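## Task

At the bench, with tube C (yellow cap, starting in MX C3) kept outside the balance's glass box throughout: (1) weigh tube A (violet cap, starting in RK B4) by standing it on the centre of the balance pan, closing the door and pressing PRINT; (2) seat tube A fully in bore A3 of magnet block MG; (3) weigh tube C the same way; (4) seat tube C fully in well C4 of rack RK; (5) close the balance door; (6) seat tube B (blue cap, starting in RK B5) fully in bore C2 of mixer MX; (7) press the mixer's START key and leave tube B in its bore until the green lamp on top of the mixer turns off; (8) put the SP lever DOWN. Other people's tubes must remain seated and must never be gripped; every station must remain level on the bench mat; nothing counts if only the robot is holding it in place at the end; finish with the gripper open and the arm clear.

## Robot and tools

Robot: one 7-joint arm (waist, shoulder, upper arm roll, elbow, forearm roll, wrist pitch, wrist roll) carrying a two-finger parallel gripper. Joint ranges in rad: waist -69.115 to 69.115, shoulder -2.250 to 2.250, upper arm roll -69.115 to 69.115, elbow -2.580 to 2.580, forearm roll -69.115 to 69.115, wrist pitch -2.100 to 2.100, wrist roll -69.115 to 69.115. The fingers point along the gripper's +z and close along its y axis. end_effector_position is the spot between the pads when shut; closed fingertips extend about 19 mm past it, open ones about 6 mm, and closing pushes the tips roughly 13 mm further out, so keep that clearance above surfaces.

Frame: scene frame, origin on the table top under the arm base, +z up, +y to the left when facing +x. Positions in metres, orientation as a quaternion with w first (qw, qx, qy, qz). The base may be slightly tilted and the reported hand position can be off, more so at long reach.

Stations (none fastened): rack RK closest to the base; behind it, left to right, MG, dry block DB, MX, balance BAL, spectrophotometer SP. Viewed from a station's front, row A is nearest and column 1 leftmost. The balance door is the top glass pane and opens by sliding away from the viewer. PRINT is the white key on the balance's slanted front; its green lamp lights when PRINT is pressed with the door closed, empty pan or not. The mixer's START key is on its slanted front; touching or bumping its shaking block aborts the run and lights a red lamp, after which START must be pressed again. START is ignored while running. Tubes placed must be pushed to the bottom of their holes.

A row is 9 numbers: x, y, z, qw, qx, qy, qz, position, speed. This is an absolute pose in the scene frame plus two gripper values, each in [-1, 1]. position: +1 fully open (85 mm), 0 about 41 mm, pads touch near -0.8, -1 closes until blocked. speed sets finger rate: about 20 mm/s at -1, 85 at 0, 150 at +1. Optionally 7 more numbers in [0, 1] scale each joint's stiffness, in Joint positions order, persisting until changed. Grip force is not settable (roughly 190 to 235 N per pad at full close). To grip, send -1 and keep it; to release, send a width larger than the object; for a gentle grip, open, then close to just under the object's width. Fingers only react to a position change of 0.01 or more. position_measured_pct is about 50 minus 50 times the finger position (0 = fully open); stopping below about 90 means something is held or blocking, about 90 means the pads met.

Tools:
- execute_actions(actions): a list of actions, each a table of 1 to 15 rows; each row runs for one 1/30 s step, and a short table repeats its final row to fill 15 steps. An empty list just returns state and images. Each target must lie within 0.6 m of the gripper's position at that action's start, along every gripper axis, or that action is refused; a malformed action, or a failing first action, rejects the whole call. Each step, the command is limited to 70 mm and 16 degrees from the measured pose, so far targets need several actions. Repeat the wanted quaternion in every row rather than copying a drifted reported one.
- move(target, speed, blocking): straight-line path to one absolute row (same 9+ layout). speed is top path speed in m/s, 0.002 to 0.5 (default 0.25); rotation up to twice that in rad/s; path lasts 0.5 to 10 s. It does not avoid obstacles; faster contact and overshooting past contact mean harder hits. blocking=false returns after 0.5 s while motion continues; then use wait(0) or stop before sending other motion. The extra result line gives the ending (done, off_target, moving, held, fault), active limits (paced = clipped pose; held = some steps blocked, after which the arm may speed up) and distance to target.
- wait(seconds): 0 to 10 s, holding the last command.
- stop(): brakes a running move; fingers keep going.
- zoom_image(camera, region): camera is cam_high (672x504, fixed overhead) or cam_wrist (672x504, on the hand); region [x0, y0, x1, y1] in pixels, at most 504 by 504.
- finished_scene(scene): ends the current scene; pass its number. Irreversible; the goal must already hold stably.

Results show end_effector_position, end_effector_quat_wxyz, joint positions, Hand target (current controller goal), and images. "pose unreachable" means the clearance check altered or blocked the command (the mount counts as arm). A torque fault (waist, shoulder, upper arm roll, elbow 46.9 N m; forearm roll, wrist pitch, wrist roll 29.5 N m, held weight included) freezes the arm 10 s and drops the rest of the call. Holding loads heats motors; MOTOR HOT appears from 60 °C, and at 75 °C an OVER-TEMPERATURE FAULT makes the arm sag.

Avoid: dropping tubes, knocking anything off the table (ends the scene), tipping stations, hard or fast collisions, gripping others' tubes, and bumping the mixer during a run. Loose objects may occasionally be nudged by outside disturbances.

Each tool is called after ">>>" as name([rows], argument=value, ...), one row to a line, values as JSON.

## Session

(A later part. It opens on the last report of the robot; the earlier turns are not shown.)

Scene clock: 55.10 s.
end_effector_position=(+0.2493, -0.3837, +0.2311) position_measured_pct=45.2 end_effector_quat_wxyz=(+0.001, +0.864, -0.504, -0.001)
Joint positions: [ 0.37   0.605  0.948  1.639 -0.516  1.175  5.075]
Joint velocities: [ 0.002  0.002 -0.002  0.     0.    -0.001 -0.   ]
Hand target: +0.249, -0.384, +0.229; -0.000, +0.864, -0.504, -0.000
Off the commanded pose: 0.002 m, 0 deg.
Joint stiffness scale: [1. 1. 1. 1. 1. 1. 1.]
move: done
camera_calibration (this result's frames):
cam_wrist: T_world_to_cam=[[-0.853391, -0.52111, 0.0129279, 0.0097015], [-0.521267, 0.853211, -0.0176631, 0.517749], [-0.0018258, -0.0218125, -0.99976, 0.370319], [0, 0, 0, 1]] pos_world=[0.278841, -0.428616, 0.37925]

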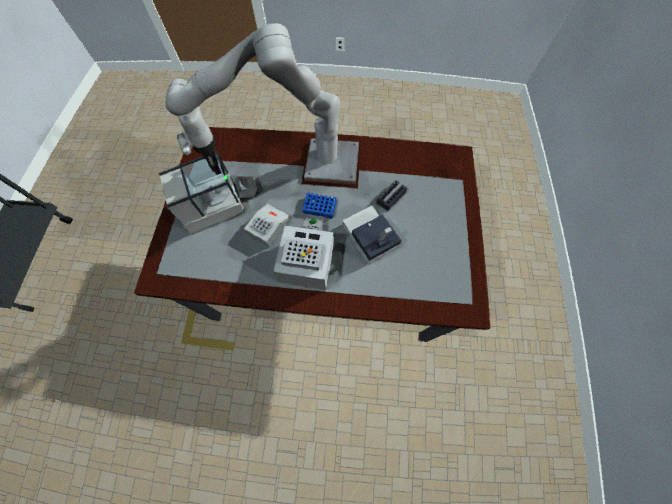

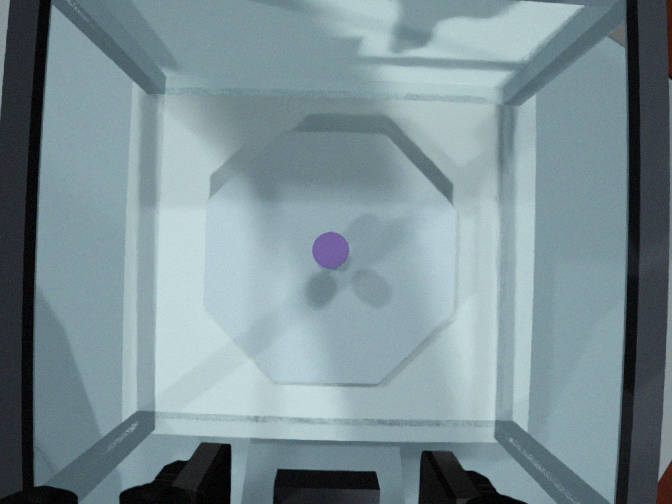

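>>> move(target=[0.2493,-0.3837,0.231,0,0.8638,-0.5038,0,-1,0], speed=0.02)

>>> move(target=[0.3080,-0.4873,0.231,0,0.8638,-0.5038,0,-1,0], speed=0.08)

>>> move(target=[0.3080,-0.4873,0.2318,0,0.8638,-0.5038,0,0.1,0], speed=0.02)

>>> move(target=[0.30,-0.473,0.268,0,0.8638,-0.5038,0,0.1,0], speed=0.1)

>>> move(target=[0.2783,-0.4345,0.25,0,0.8638,-0.5038,0,-0.2,0], speed=0.1)

>>> move(target=[0.2783,-0.4345,0.16,0,0.8638,-0.5038,0,-0.2,0], speed=0.1)

Scene clock: 56.33 s.
end_effector_position=(+0.2492, -0.3838, +0.2314) position_measured_pct=71.0 end_effector_quat_wxyz=(+0.001, +0.864, -0.504, -0.001)
Joint positions: [ 0.371  0.604  0.948  1.639 -0.516  1.175  5.075]
Joint velocities: [-0.003  0.     0.    -0.002  0.     0.    -0.   ]
Hand target: +0.249, -0.384, +0.231; +0.000, +0.864, -0.504, -0.000
Off the commanded pose: 0.000 m, 0 deg.
Joint stiffness scale: [1. 1. 1. 1. 1. 1. 1.]
move: done
camera_calibration (this result's frames):
cam_wrist: T_world_to_cam=[[-0.853548, -0.520869, 0.0122956, 0.00989403], [-0.521014, 0.853349, -0.0184453, 0.517999], [-0.000884845, -0.0221501, -0.999754, 0.370296], [0, 0, 0, 1]] pos_world=[0.278657, -0.428679, 0.379638]

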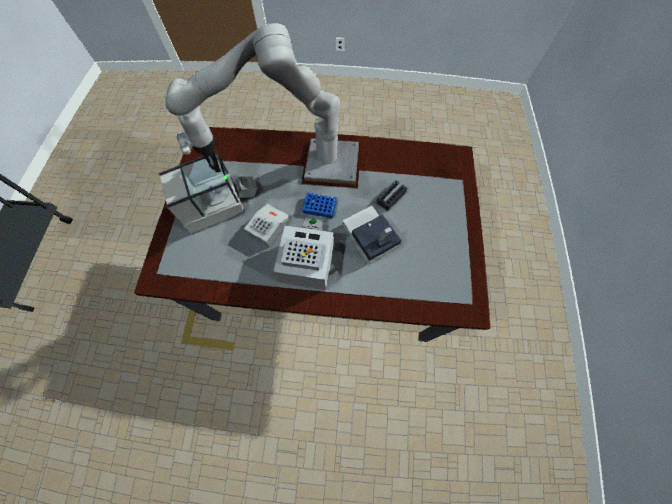

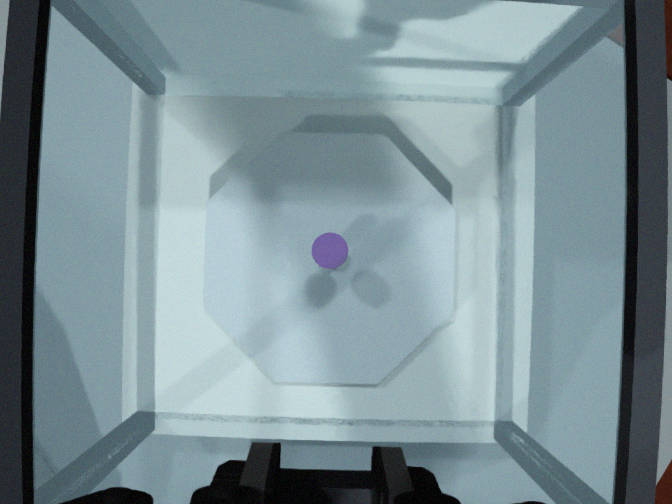

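Scene clock: 58.23 s.
end_effector_position=(+0.3081, -0.4875, +0.2317) position_measured_pct=71.0 end_effector_quat_wxyz=(+0.002, +0.865, -0.501, +0.001)
Joint positions: [ 0.592  0.843  0.869  1.164 -0.611  1.387  5.025]
Joint velocities: [ 0.004  0.003  0.001 -0.007 -0.004  0.003 -0.   ]
Hand target: +0.308, -0.488, +0.231; -0.000, +0.864, -0.504, +0.000
Off the commanded pose: 0.001 m, 0 deg.
Joint stiffness scale: [1. 1. 1. 1. 1. 1. 1.]
move: done
camera_calibration (this result's frames):
cam_wrist: T_world_to_cam=[[-0.849978, -0.526625, 0.0142752, 0.00182082], [-0.526818, 0.849671, -0.0228365, 0.638127], [-0.000102906, -0.026931, -0.999637, 0.365763], [0, 0, 0, 1]] pos_world=[0.337762, -0.531389, 0.380177]

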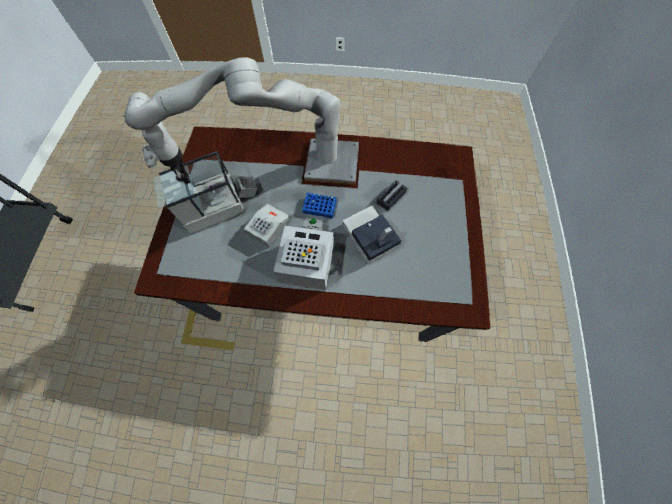

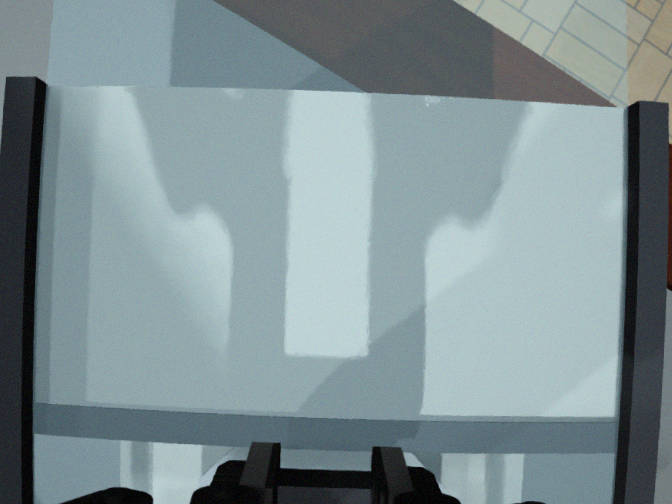

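Scene clock: 58.93 s.
end_effector_position=(+0.3084, -0.4875, +0.2318) position_measured_pct=45.2 end_effector_quat_wxyz=(+0.003, +0.865, -0.501, +0.001)
Joint positions: [ 0.592  0.844  0.869  1.162 -0.611  1.388  5.025]
Joint velocities: [ 0.002  0.     0.    -0.001 -0.001  0.    -0.   ]
Hand target: +0.308, -0.487, +0.232; +0.000, +0.864, -0.504, +0.000
Off the commanded pose: 0.000 m, 0 deg.
Joint stiffness scale: [1. 1. 1. 1. 1. 1. 1.]
move: done
camera_calibration (this result's frames):
cam_wrist: T_world_to_cam=[[-0.849569, -0.527281, 0.0144368, 0.00153516], [-0.527478, 0.849268, -0.0226083, 0.638284], [-0.000339812, -0.0268224, -0.99964, 0.365969], [0, 0, 0, 1]] pos_world=[0.33811, -0.531449, 0.380246]

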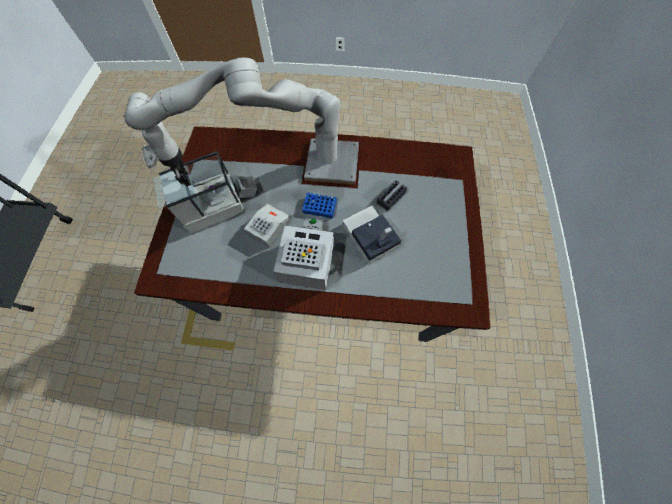

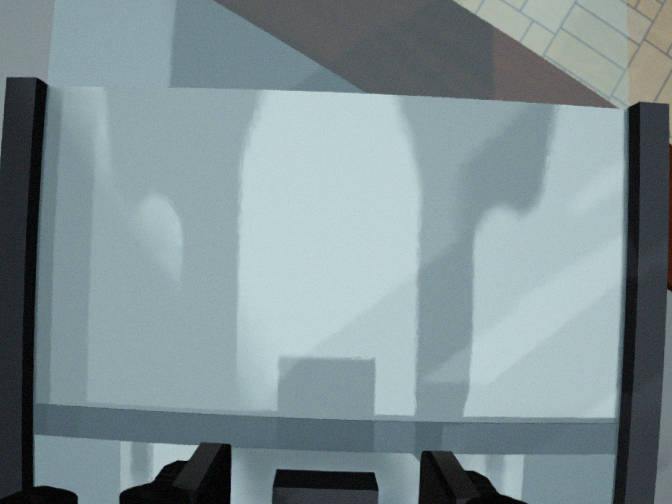

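Scene clock: 59.80 s.
end_effector_position=(+0.3007, -0.4746, +0.2661) position_measured_pct=45.2 end_effector_quat_wxyz=(-0.001, +0.864, -0.503, +0.002)
Joint positions: [ 0.575  0.785  0.893  1.162 -0.588  1.444  5.017]
Joint velocities: [-0.001 -0.003  0.001  0.    -0.     0.     0.   ]
Hand target: +0.300, -0.473, +0.268; -0.000, +0.864, -0.504, +0.000
Off the commanded pose: 0.003 m, 0 deg.
Joint stiffness scale: [1. 1. 1. 1. 1. 1. 1.]
move: done
camera_calibration (this result's frames):
cam_wrist: T_world_to_cam=[[-0.851713, -0.523963, 0.00691255, 0.00557084], [-0.523978, 0.851444, -0.0221411, 0.623866], [0.00571548, -0.0224799, -0.999731, 0.400836], [0, 0, 0, 1]] pos_world=[0.329346, -0.519257, 0.414503]

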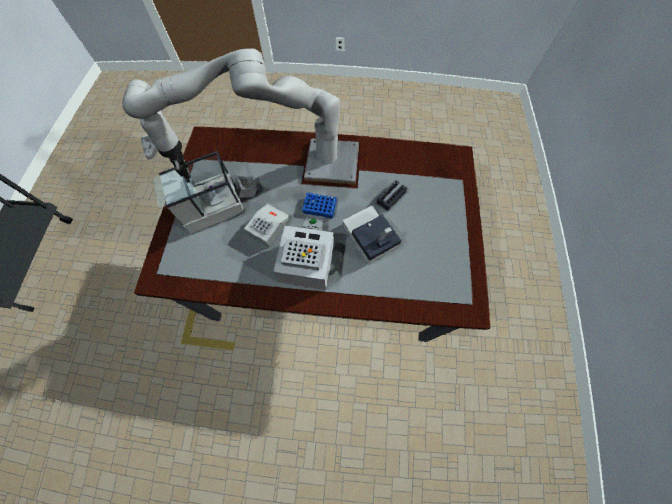

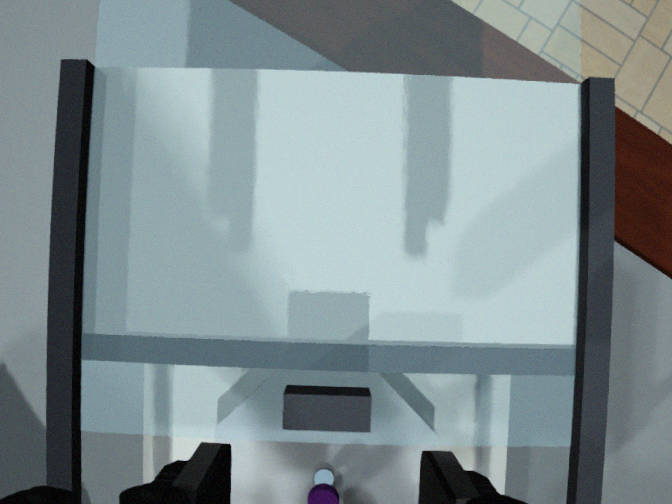

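Scene clock: 60.77 s.
end_effector_position=(+0.2790, -0.4338, +0.2495) position_measured_pct=59.9 end_effector_quat_wxyz=(-0.003, +0.862, -0.506, -0.000)
Joint positions: [ 0.486  0.704  0.909  1.386 -0.554  1.324  5.044]
Joint velocities: [-0.004 -0.005 -0.     0.001  0.001 -0.001 -0.   ]
Hand target: +0.278, -0.434, +0.250; -0.000, +0.864, -0.504, -0.000
Off the commanded pose: 0.001 m, 1 deg.
Joint stiffness scale: [1. 1. 1. 1. 1. 1. 1.]
move: done
camera_calibration (this result's frames):
cam_wrist: T_world_to_cam=[[-0.856247, -0.516541, 0.00509066, 0.0134337], [-0.516555, 0.856119, -0.0152036, 0.57558], [0.00349506, -0.0156476, -0.999871, 0.388964], [0, 0, 0, 1]] pos_world=[0.307462, -0.47974, 0.397596]

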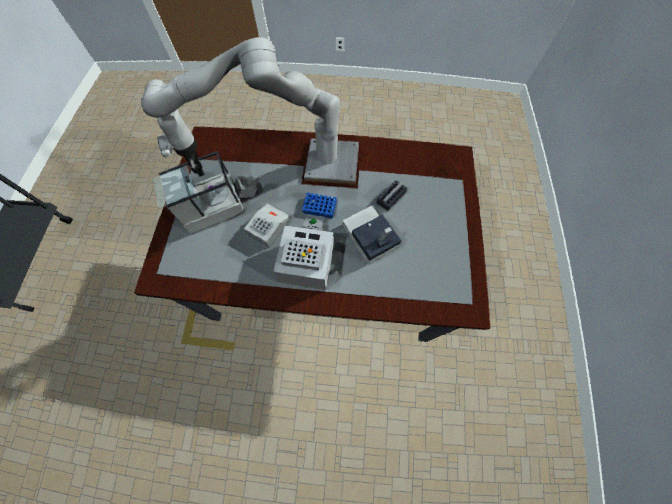

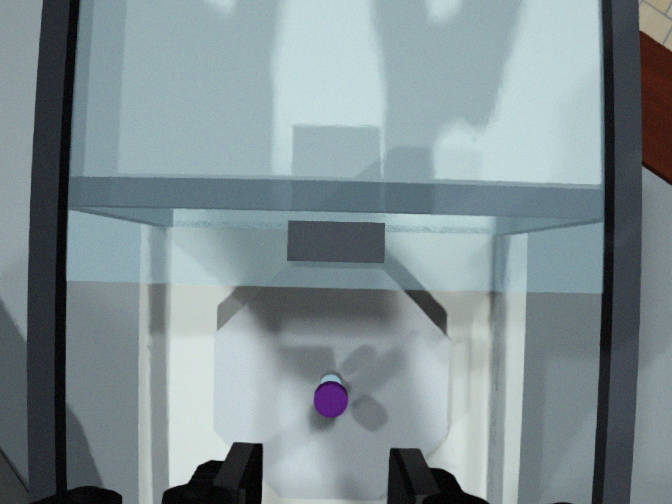

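Scene clock: 62.10 s.
end_effector_position=(+0.2785, -0.4336, +0.1623) position_measured_pct=59.9 end_effector_quat_wxyz=(+0.001, +0.864, -0.504, -0.001)
Joint positions: [ 0.502  0.795  0.839  1.527 -0.626  1.11   5.113]
Joint velocities: [ 0.003  0.003 -0.     0.001 -0.    -0.001 -0.   ]
Hand target: +0.278, -0.434, +0.160; -0.000, +0.864, -0.504, -0.000
Off the commanded pose: 0.002 m, 0 deg.
Joint stiffness scale: [1. 1. 1. 1. 1. 1. 1.]
move: done
camera_calibration (this result's frames):
cam_wrist: T_world_to_cam=[[-0.852767, -0.522132, 0.0128998, 0.00891503], [-0.522288, 0.852583, -0.017782, 0.574299], [-0.00171365, -0.0219013, -0.999759, 0.300471], [0, 0, 0, 1]] pos_world=[0.308067, -0.478402, 0.310495]

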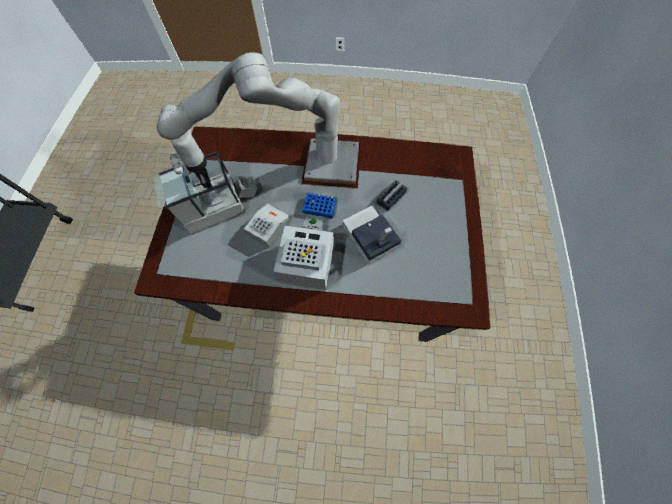

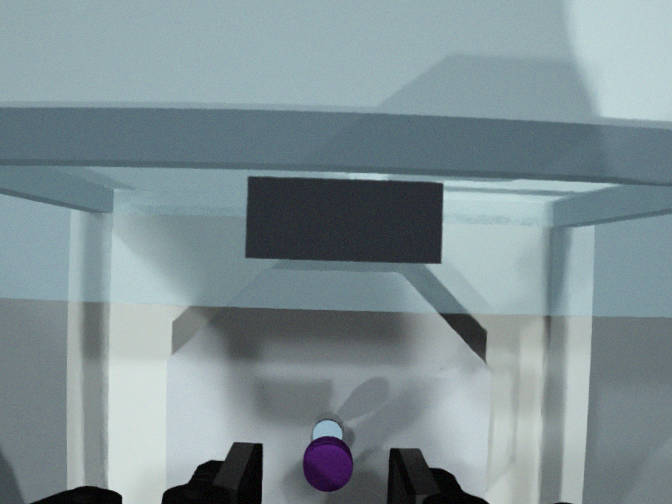

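>>> move(target=[0.2786,-0.4352,0.1315,0,0.8638,-0.5038,0,-0.2,0], speed=0.04)

>>> move(target=[0.2786,-0.4350,0.1335,0,0.8638,-0.5038,0,-1,0], speed=0.02)

>>> move(target=[0.2786,-0.4350,0.30,0,0.8638,-0.5038,0,-1,0], speed=0.1)

>>> move(target=[0.25,-0.05,0.30,0,1,0,0,-1,0], speed=0.25)

>>> move(target=[0.17,0.25,0.2,0,0.9063,0.4226,0,-1,0], speed=0.25)

Scene clock: 64.13 s.
end_effector_position=(+0.2791, -0.4345, +0.1337) position_measured_pct=59.9 end_effector_quat_wxyz=(+0.001, +0.864, -0.504, -0.001)
Joint positions: [ 0.517  0.832  0.807  1.554 -0.656  1.048  5.135]
Joint velocities: [ 0.002  0.002 -0.003 -0.     0.    -0.001 -0.   ]
Hand target: +0.279, -0.435, +0.132; -0.000, +0.864, -0.504, -0.000
Off the commanded pose: 0.002 m, 0 deg.
Joint stiffness scale: [1. 1. 1. 1. 1. 1. 1.]
move: done
camera_calibration (this result's frames):
cam_wrist: T_world_to_cam=[[-0.852764, -0.522139, 0.0128041, 0.00928487], [-0.522294, 0.852578, -0.0178806, 0.574936], [-0.00158034, -0.0219354, -0.999758, 0.271818], [0, 0, 0, 1]] pos_world=[0.308633, -0.479368, 0.281913]

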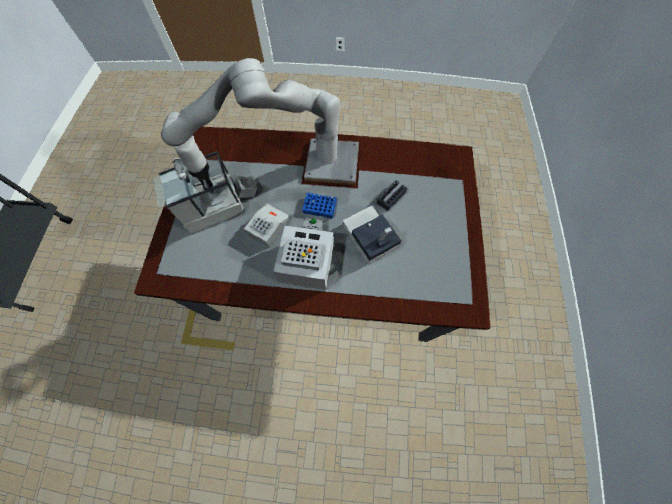

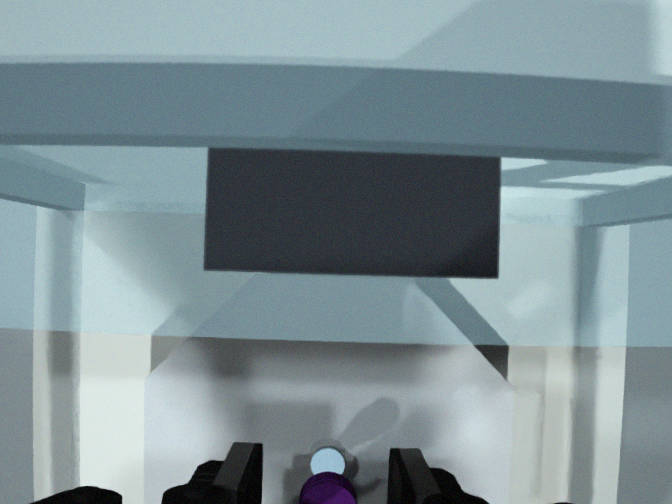

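Scene clock: 64.83 s.
end_effector_position=(+0.2790, -0.4345, +0.1337) position_measured_pct=83.7 end_effector_quat_wxyz=(+0.001, +0.864, -0.504, -0.001)
Joint positions: [ 0.517  0.832  0.807  1.554 -0.656  1.048  5.135]
Joint velocities: [-0.     0.     0.001 -0.    -0.    -0.     0.   ]
Hand target: +0.279, -0.435, +0.133; +0.000, +0.864, -0.504, -0.000
Off the commanded pose: 0.001 m, 0 deg.
Joint stiffness scale: [1. 1. 1. 1. 1. 1. 1.]
move: done
camera_calibration (this result's frames):
cam_wrist: T_world_to_cam=[[-0.852769, -0.522132, 0.0128067, 0.00928376], [-0.522286, 0.852583, -0.0178725, 0.574935], [-0.00158694, -0.0219299, -0.999758, 0.271815], [0, 0, 0, 1]] pos_world=[0.308629, -0.479371, 0.281906]

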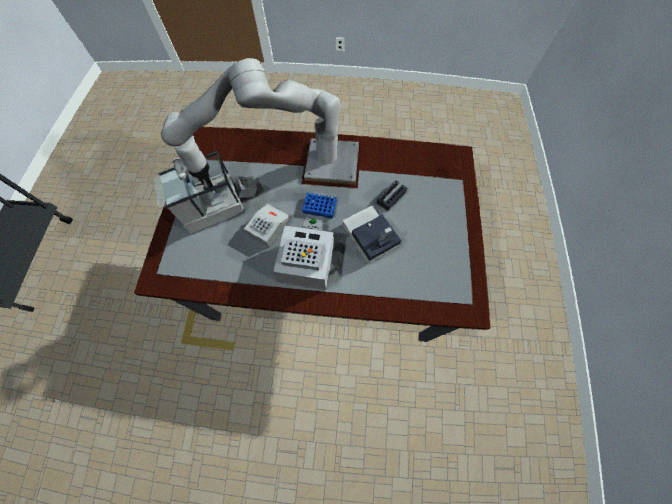

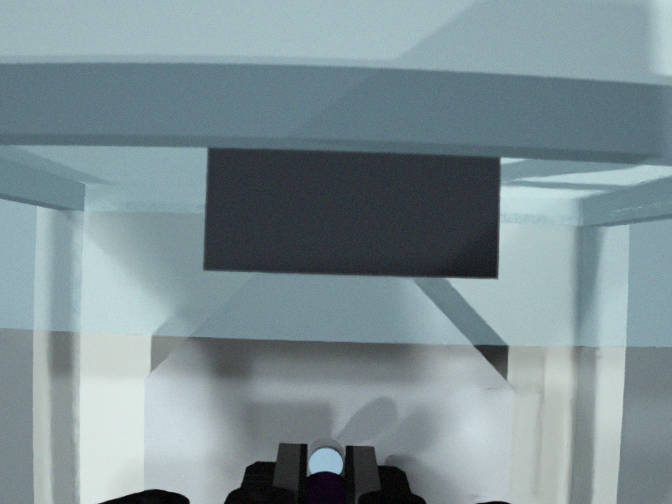

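Scene clock: 66.90 s.
end_effector_position=(+0.2806, -0.4356, +0.2977) position_measured_pct=83.7 end_effector_quat_wxyz=(-0.001, +0.865, -0.502, +0.001)
Joint positions: [ 0.489  0.667  0.932  1.28  -0.522  1.443  5.016]
Joint velocities: [-0.001  0.     0.003 -0.001  0.001  0.002 -0.   ]
Hand target: +0.279, -0.436, +0.300; +0.000, +0.864, -0.504, +0.000
Off the commanded pose: 0.003 m, 0 deg.
Joint stiffness scale: [1. 1. 1. 1. 1. 1. 1.]
move: done
camera_calibration (this result's frames):
cam_wrist: T_world_to_cam=[[-0.850749, -0.525513, 0.00791032, 0.00739507], [-0.525556, 0.850505, -0.0208049, 0.580466], [0.00420548, -0.0218571, -0.999752, 0.434129], [0, 0, 0, 1]] pos_world=[0.309533, -0.480314, 0.446039]

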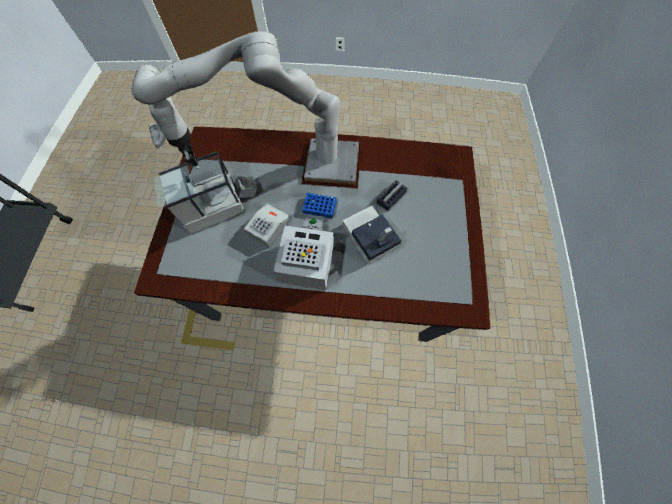

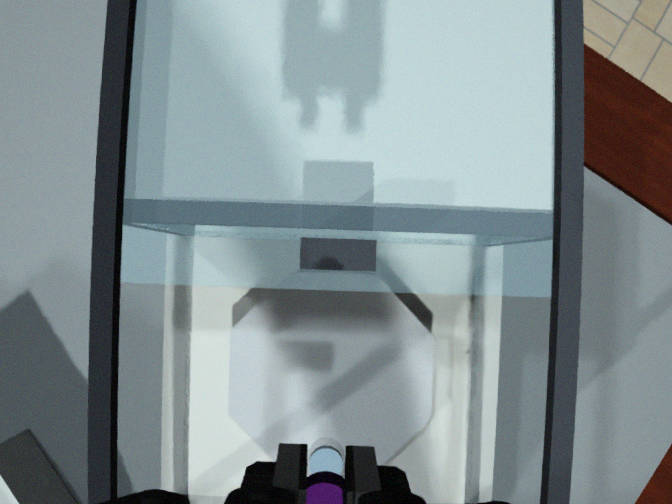

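Scene clock: 69.47 s.
end_effector_position=(+0.2535, -0.0522, +0.3007) position_measured_pct=83.7 end_effector_quat_wxyz=(+0.003, +1.000, +0.000, +0.003)
Joint positions: [-0.381 -0.104  0.455  2.05   0.055  1.186  4.745]
Joint velocities: [-0.    -0.005 -0.006  0.001 -0.001  0.    -0.   ]
Hand target: +0.251, -0.052, +0.300; +0.004, +1.000, +0.001, -0.000
Off the commanded pose: 0.004 m, 0 deg.
Joint stiffness scale: [1. 1. 1. 1. 1. 1. 1.]
move: off_target
camera_calibration (this result's frames):
cam_wrist: T_world_to_cam=[[0.0351173, -0.999259, 0.0157851, -0.0659224], [-0.999068, -0.0354985, -0.0245608, 0.315075], [0.0251029, -0.0149079, -0.999574, 0.440637], [0, 0, 0, 1]] pos_world=[0.306035, -0.0481199, 0.449228]

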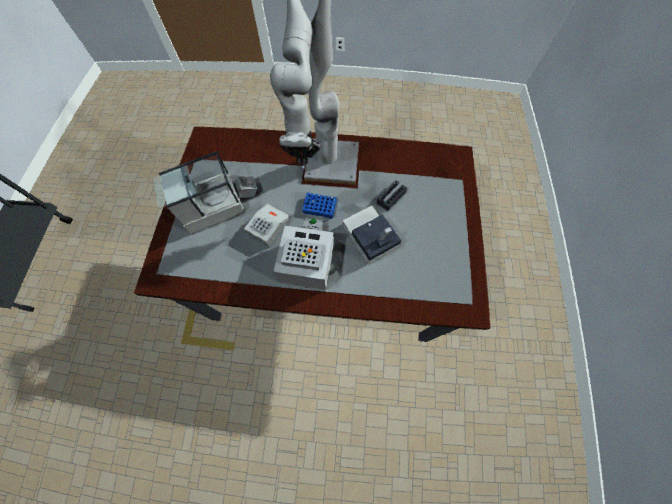

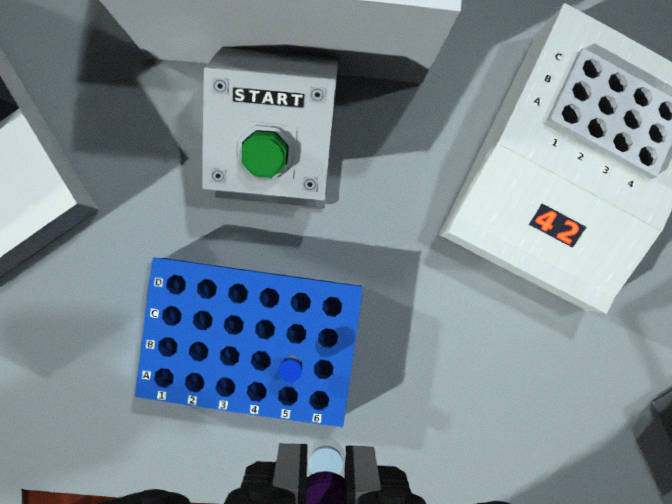

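Scene clock: 71.77 s.
end_effector_position=(+0.1712, +0.2453, +0.2002) position_measured_pct=83.7 end_effector_quat_wxyz=(+0.003, +0.907, +0.421, -0.001)
Joint positions: [-0.793  0.18  -0.261  2.144  0.061  0.833  4.47 ]
Joint velocities: [-0.008  0.006 -0.001 -0.001  0.    -0.    -0.001]
Hand target: +0.172, +0.249, +0.200; +0.002, +0.906, +0.423, +0.002
Off the commanded pose: 0.005 m, 0 deg.
Joint stiffness scale: [1. 1. 1. 1. 1. 1. 1.]
move: off_target
camera_calibration (this result's frames):
cam_wrist: T_world_to_cam=[[0.785644, -0.618501, 0.0148105, 0.0141971], [-0.618352, -0.785782, -0.0136777, 0.357702], [0.0200975, 0.00158772, -0.999797, 0.343537], [0, 0, 0, 1]] pos_world=[0.203127, 0.289311, 0.34815]

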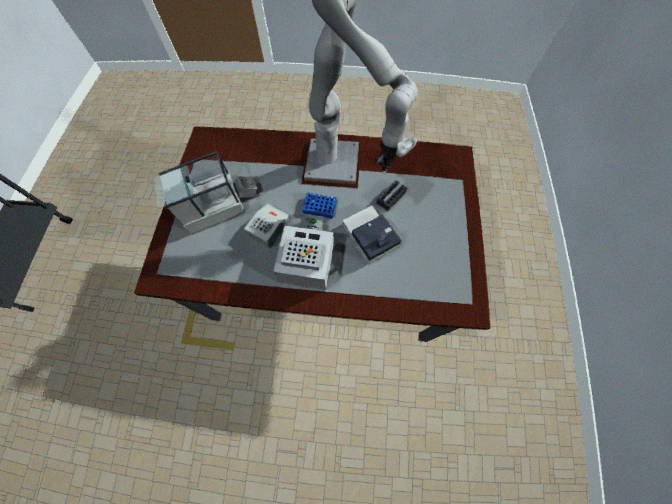

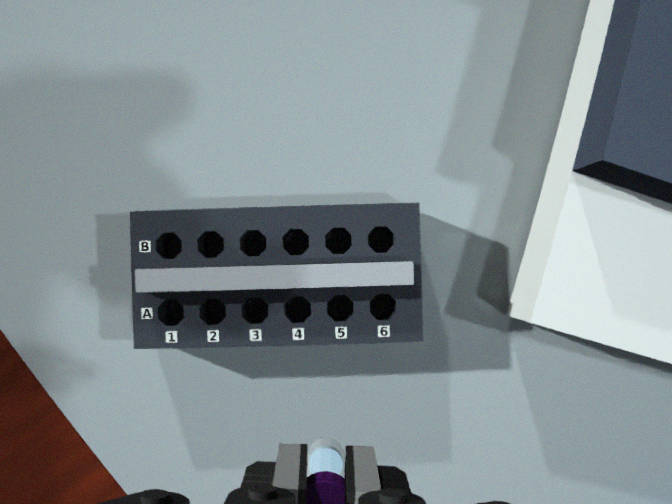

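>>> move(target=[0.1651,0.2869,0.112,0,0.8949,0.4462,0,-1,0], speed=0.1)

>>> zoom_image(camera="cam_wrist", region=[200,330,460,504])

Scene clock: 74.07 s.
end_effector_position=(+0.1649, +0.2869, +0.1135) position_measured_pct=83.7 end_effector_quat_wxyz=(-0.001, +0.895, +0.447, -0.001)
Joint positions: [-0.899  0.43  -0.254  2.182  0.187  0.552  4.326]
Joint velocities: [-0.005  0.006  0.004  0.001  0.    -0.001  0.   ]
Hand target: +0.165, +0.287, +0.112; -0.000, +0.895, +0.447, +0.000
Off the commanded pose: 0.002 m, 0 deg.
Joint stiffness scale: [1. 1. 1. 1. 1. 1. 1.]
move: done
camera_calibration (this result's frames):
cam_wrist: T_world_to_cam=[[0.81922, -0.573421, 0.00813499, 0.0284655], [-0.573221, -0.819195, -0.0183752, 0.387975], [0.0172009, 0.0103902, -0.999798, 0.254878], [0, 0, 0, 1]] pos_world=[0.194692, 0.331502, 0.261724]

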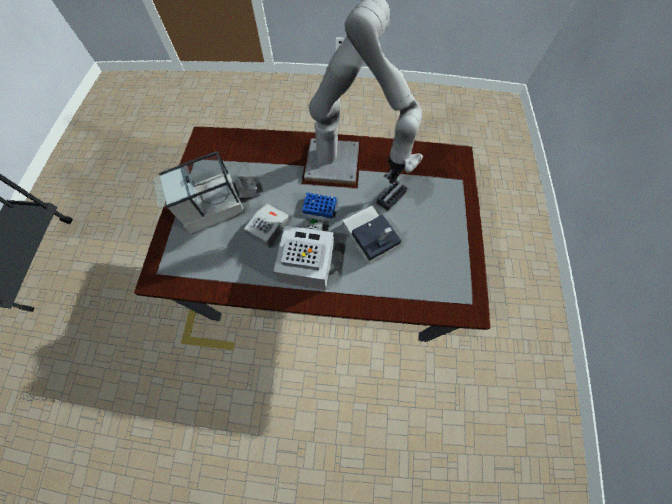

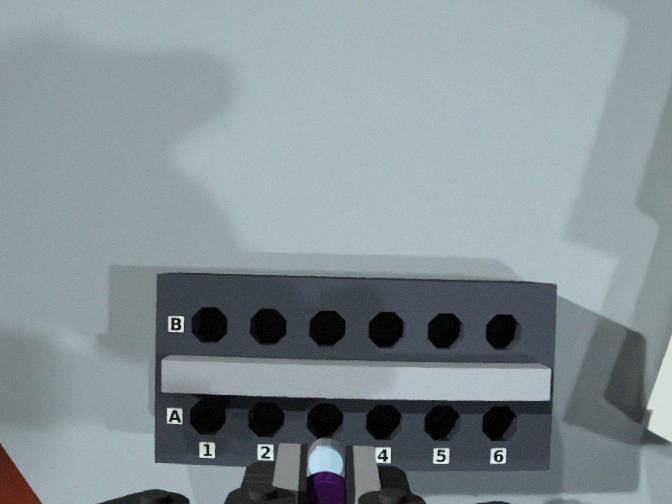

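Region (200, 330, 460, 504) of cam_wrist's 672x504 image, scaled by 1.938; it fills the top 337 rows of this view, and the rest is white.

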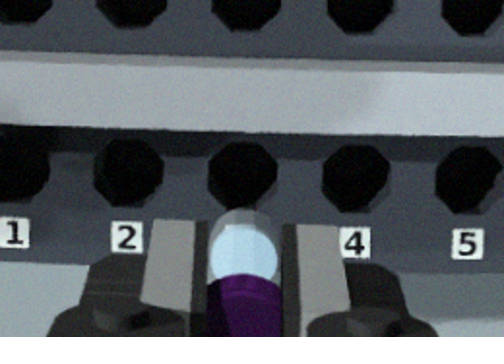

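>>> move(target=[0.1675,0.2903,0.097,0,0.8949,0.4462,0,-1,0], speed=0.03)

>>> zoom_image(camera="cam_wrist", region=[200,330,460,504])

Scene clock: 75.50 s.
end_effector_position=(+0.1675, +0.2906, +0.0984) position_measured_pct=83.7 end_effector_quat_wxyz=(-0.001, +0.895, +0.446, -0.001)
Joint positions: [-0.915  0.474 -0.234  2.184  0.205  0.507  4.312]
Joint velocities: [-0.005  0.005  0.004  0.001 -0.    -0.001 -0.   ]
Hand target: +0.167, +0.290, +0.097; -0.000, +0.895, +0.446, -0.000
Off the commanded pose: 0.001 m, 0 deg.
Joint stiffness scale: [1. 1. 1. 1. 1. 1. 1.]
move: done
camera_calibration (this result's frames):
cam_wrist: T_world_to_cam=[[0.818665, -0.574209, 0.00846265, 0.0288077], [-0.574005, -0.818645, -0.018405, 0.392224], [0.0174962, 0.0102099, -0.999795, 0.239677], [0, 0, 0, 1]] pos_world=[0.197361, 0.335187, 0.246603]

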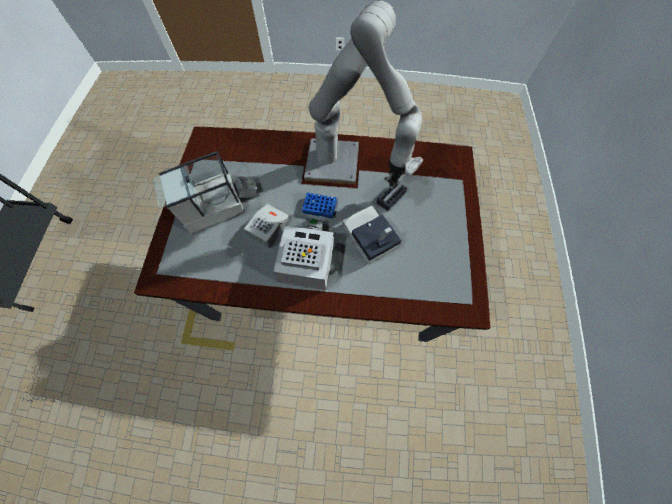

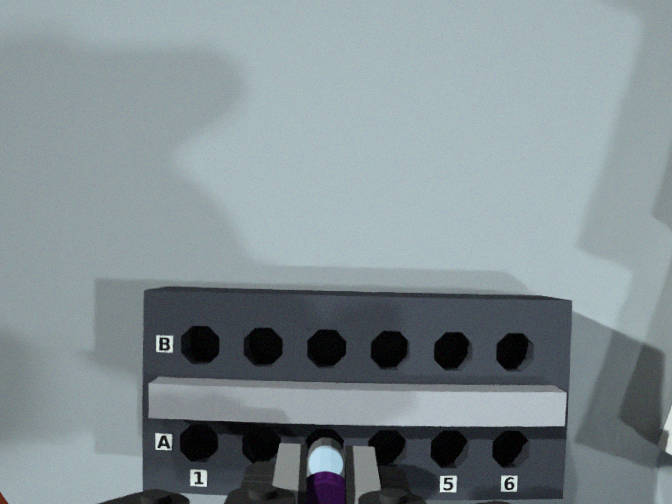

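Region (200, 330, 460, 504) of cam_wrist's 672x504 image, scaled by 1.938; it fills the top 337 rows of this view, and the rest is white.

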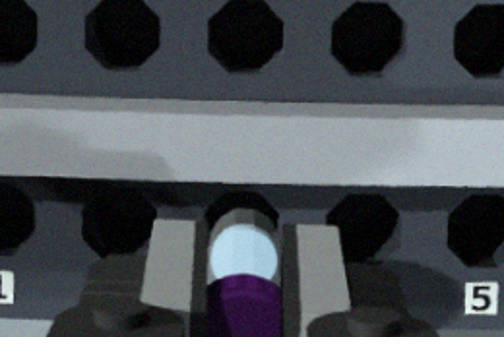

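>>> move(target=[0.1675,0.2905,0.073,0,0.8949,0.4462,0,-1,0], speed=0.02)

Scene clock: 77.40 s.
end_effector_position=(+0.1712, +0.2958, +0.0844) position_measured_pct=83.7 end_effector_quat_wxyz=(-0.005, +0.895, +0.446, +0.009)
Joint positions: [-0.945  0.507 -0.199  2.199  0.226  0.434  4.292]
Joint velocities: [-0.003  0.001  0.007 -0.     0.    -0.008 -0.   ]
Hand target: +0.167, +0.290, +0.074; -0.000, +0.895, +0.446, -0.000
Off the commanded pose: 0.013 m, 1 deg.
Joint stiffness scale: [1. 1. 1. 1. 1. 1. 1.]
move: off_target
camera_calibration (this result's frames):
cam_wrist: T_world_to_cam=[[0.818089, -0.575004, 0.0100398, 0.0290968], [-0.574214, -0.817679, -0.0409826, 0.399947], [0.0317745, 0.0277624, -0.999109, 0.217889], [0, 0, 0, 1]] pos_world=[0.198928, 0.33771, 0.233794]

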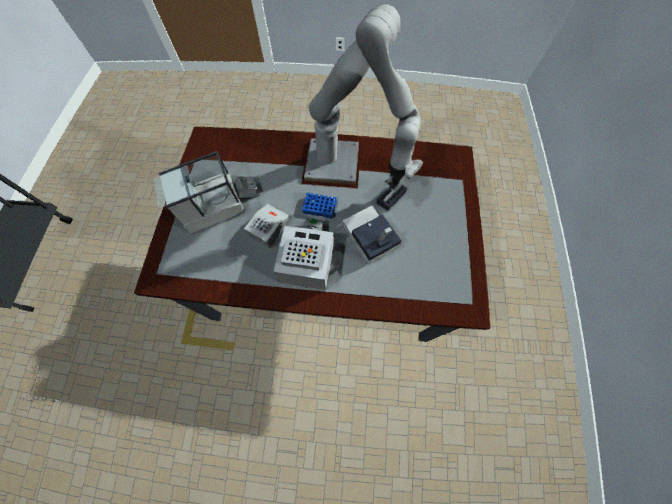

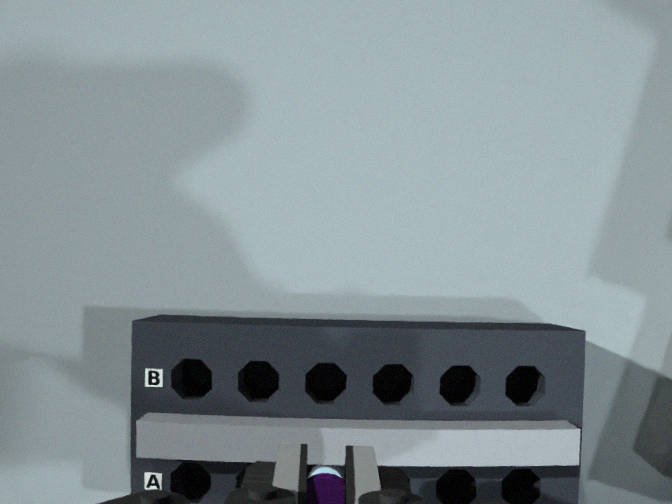

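>>> move(target=[0.1675,0.2905,0.11,0,0.8949,0.4462,0,-1,0], speed=0.02)

>>> zoom_image(camera="cam_wrist", region=[170,300,480,504])

>>> zoom_image(camera="cam_high", region=[360,140,440,215])

Scene clock: 79.33 s.
end_effector_position=(+0.1676, +0.2902, +0.1086) position_measured_pct=83.7 end_effector_quat_wxyz=(+0.001, +0.895, +0.446, +0.001)
Joint positions: [-0.913  0.447 -0.239  2.176  0.196  0.54   4.318]
Joint velocities: [ 0.007 -0.006 -0.004 -0.003 -0.     0.002  0.001]
Hand target: +0.168, +0.291, +0.110; +0.000, +0.895, +0.446, +0.000
Off the commanded pose: 0.001 m, 0 deg.
Joint stiffness scale: [1. 1. 1. 1. 1. 1. 1.]
move: done
camera_calibration (this result's frames):
cam_wrist: T_world_to_cam=[[0.818701, -0.574072, 0.013016, 0.0278547], [-0.57379, -0.818755, -0.0201166, 0.392283], [0.0222053, 0.00900107, -0.999713, 0.249439], [0, 0, 0, 1]] pos_world=[0.196745, 0.33493, 0.256896]

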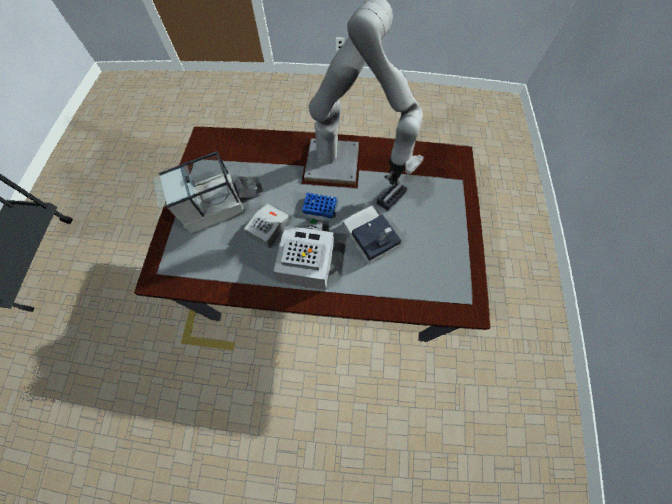

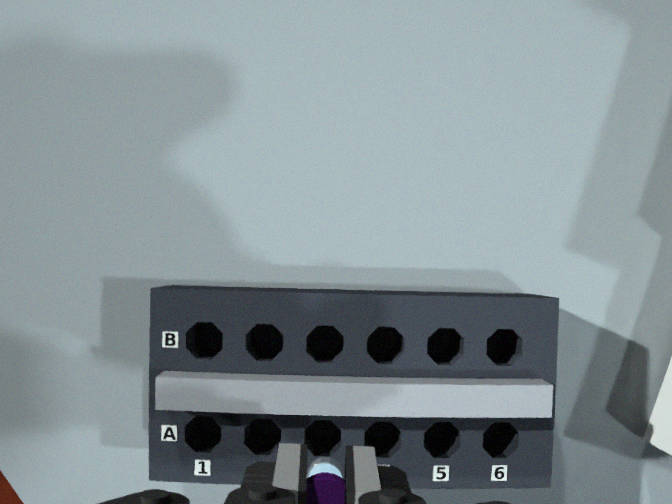

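Region (170, 300, 480, 504) of cam_wrist's 672x504 image, scaled by 1.626; it fills the top 332 rows of this view, and the rest is white.

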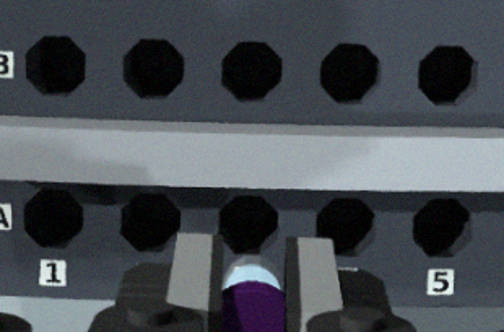

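Region (360, 140, 440, 215) of cam_high's 672x504 image, scaled by 6.300, with more detail than that image has; it fills the top 472 rows of this view, and the rest is white.

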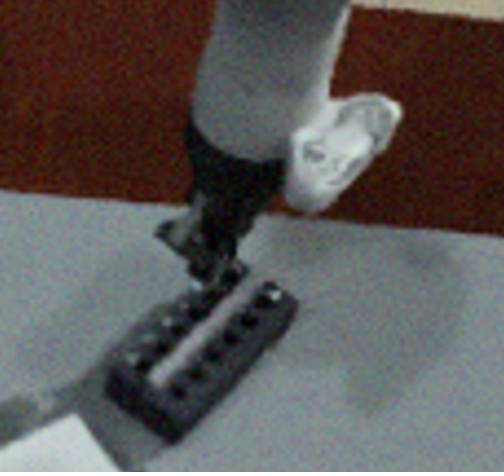

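>>> execute_actions(actions=[])

Scene clock: 80.97 s.
end_effector_position=(+0.1678, +0.2902, +0.1088) position_measured_pct=83.7 end_effector_quat_wxyz=(+0.001, +0.895, +0.446, +0.001)
Joint positions: [-0.912  0.446 -0.24   2.176  0.196  0.54   4.318]
Joint velocities: [-0.     0.     0.     0.002 -0.     0.     0.   ]
Hand target: +0.168, +0.291, +0.110; +0.000, +0.895, +0.446, +0.000
Off the commanded pose: 0.001 m, 0 deg.
Joint stiffness scale: [1. 1. 1. 1. 1. 1. 1.]
camera_calibration (this result's frames):
cam_wrist: T_world_to_cam=[[0.81841, -0.574489, 0.012965, 0.0278708], [-0.574195, -0.818458, -0.0206865, 0.392469], [0.0224955, 0.00948562, -0.999702, 0.249468], [0, 0, 0, 1]] pos_world=[0.196932, 0.334864, 0.257151]

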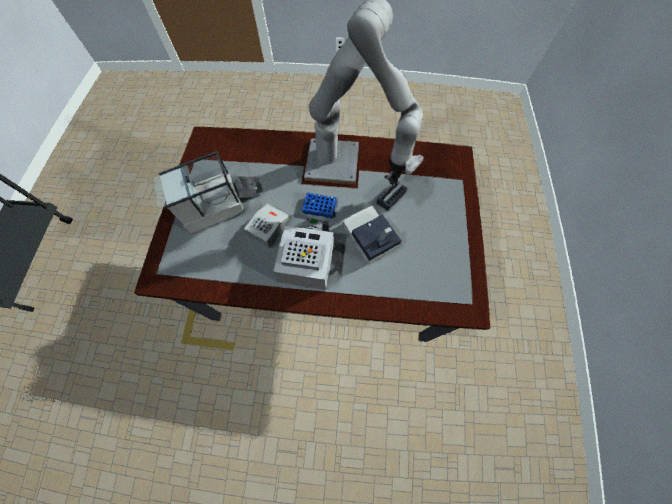

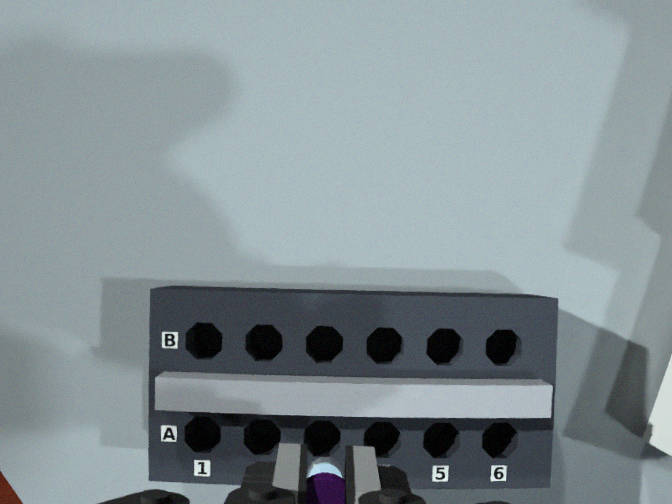

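>>> move(target=[0.1668,0.2890,0.108,-0.02335,0.8937,0.4456,0.04684,-1,0], speed=0.05)

Scene clock: 83.30 s.
end_effector_position=(+0.1668, +0.2883, +0.1075) position_measured_pct=83.7 end_effector_quat_wxyz=(-0.022, +0.894, +0.445, +0.044)
Joint positions: [-0.963  0.404 -0.191  2.279  0.249  0.381  4.252]
Joint velocities: [-0.02  -0.007  0.009  0.006  0.    -0.007 -0.001]
Hand target: +0.167, +0.289, +0.108; -0.023, +0.894, +0.446, +0.047
Off the commanded pose: 0.001 m, 0 deg.
Joint stiffness scale: [1. 1. 1. 1. 1. 1. 1.]
move: done
camera_calibration (this result's frames):
cam_wrist: T_world_to_cam=[[0.817024, -0.576454, 0.0131169, 0.0284088], [-0.571225, -0.812295, -0.11781, 0.398511], [0.0785667, 0.0887608, -0.99295, 0.215255], [0, 0, 0, 1]] pos_world=[0.187517, 0.320979, 0.260313]

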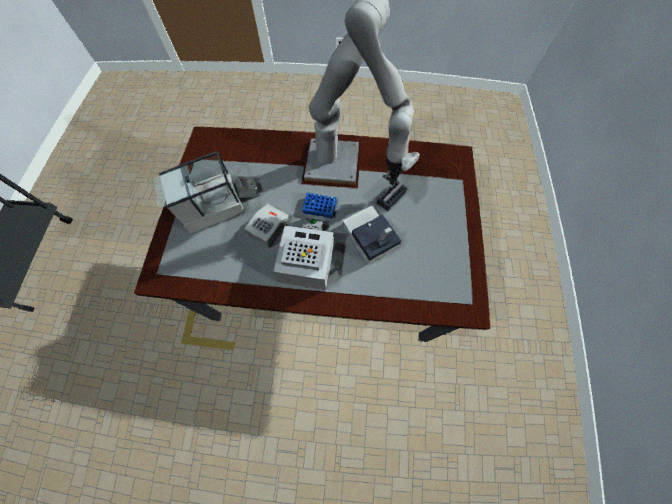

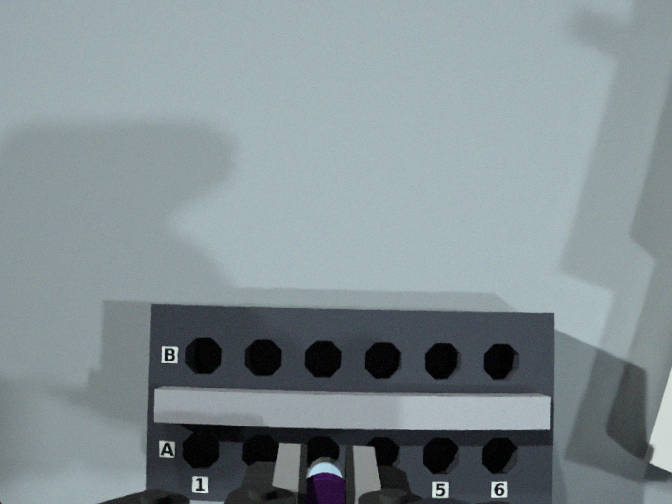

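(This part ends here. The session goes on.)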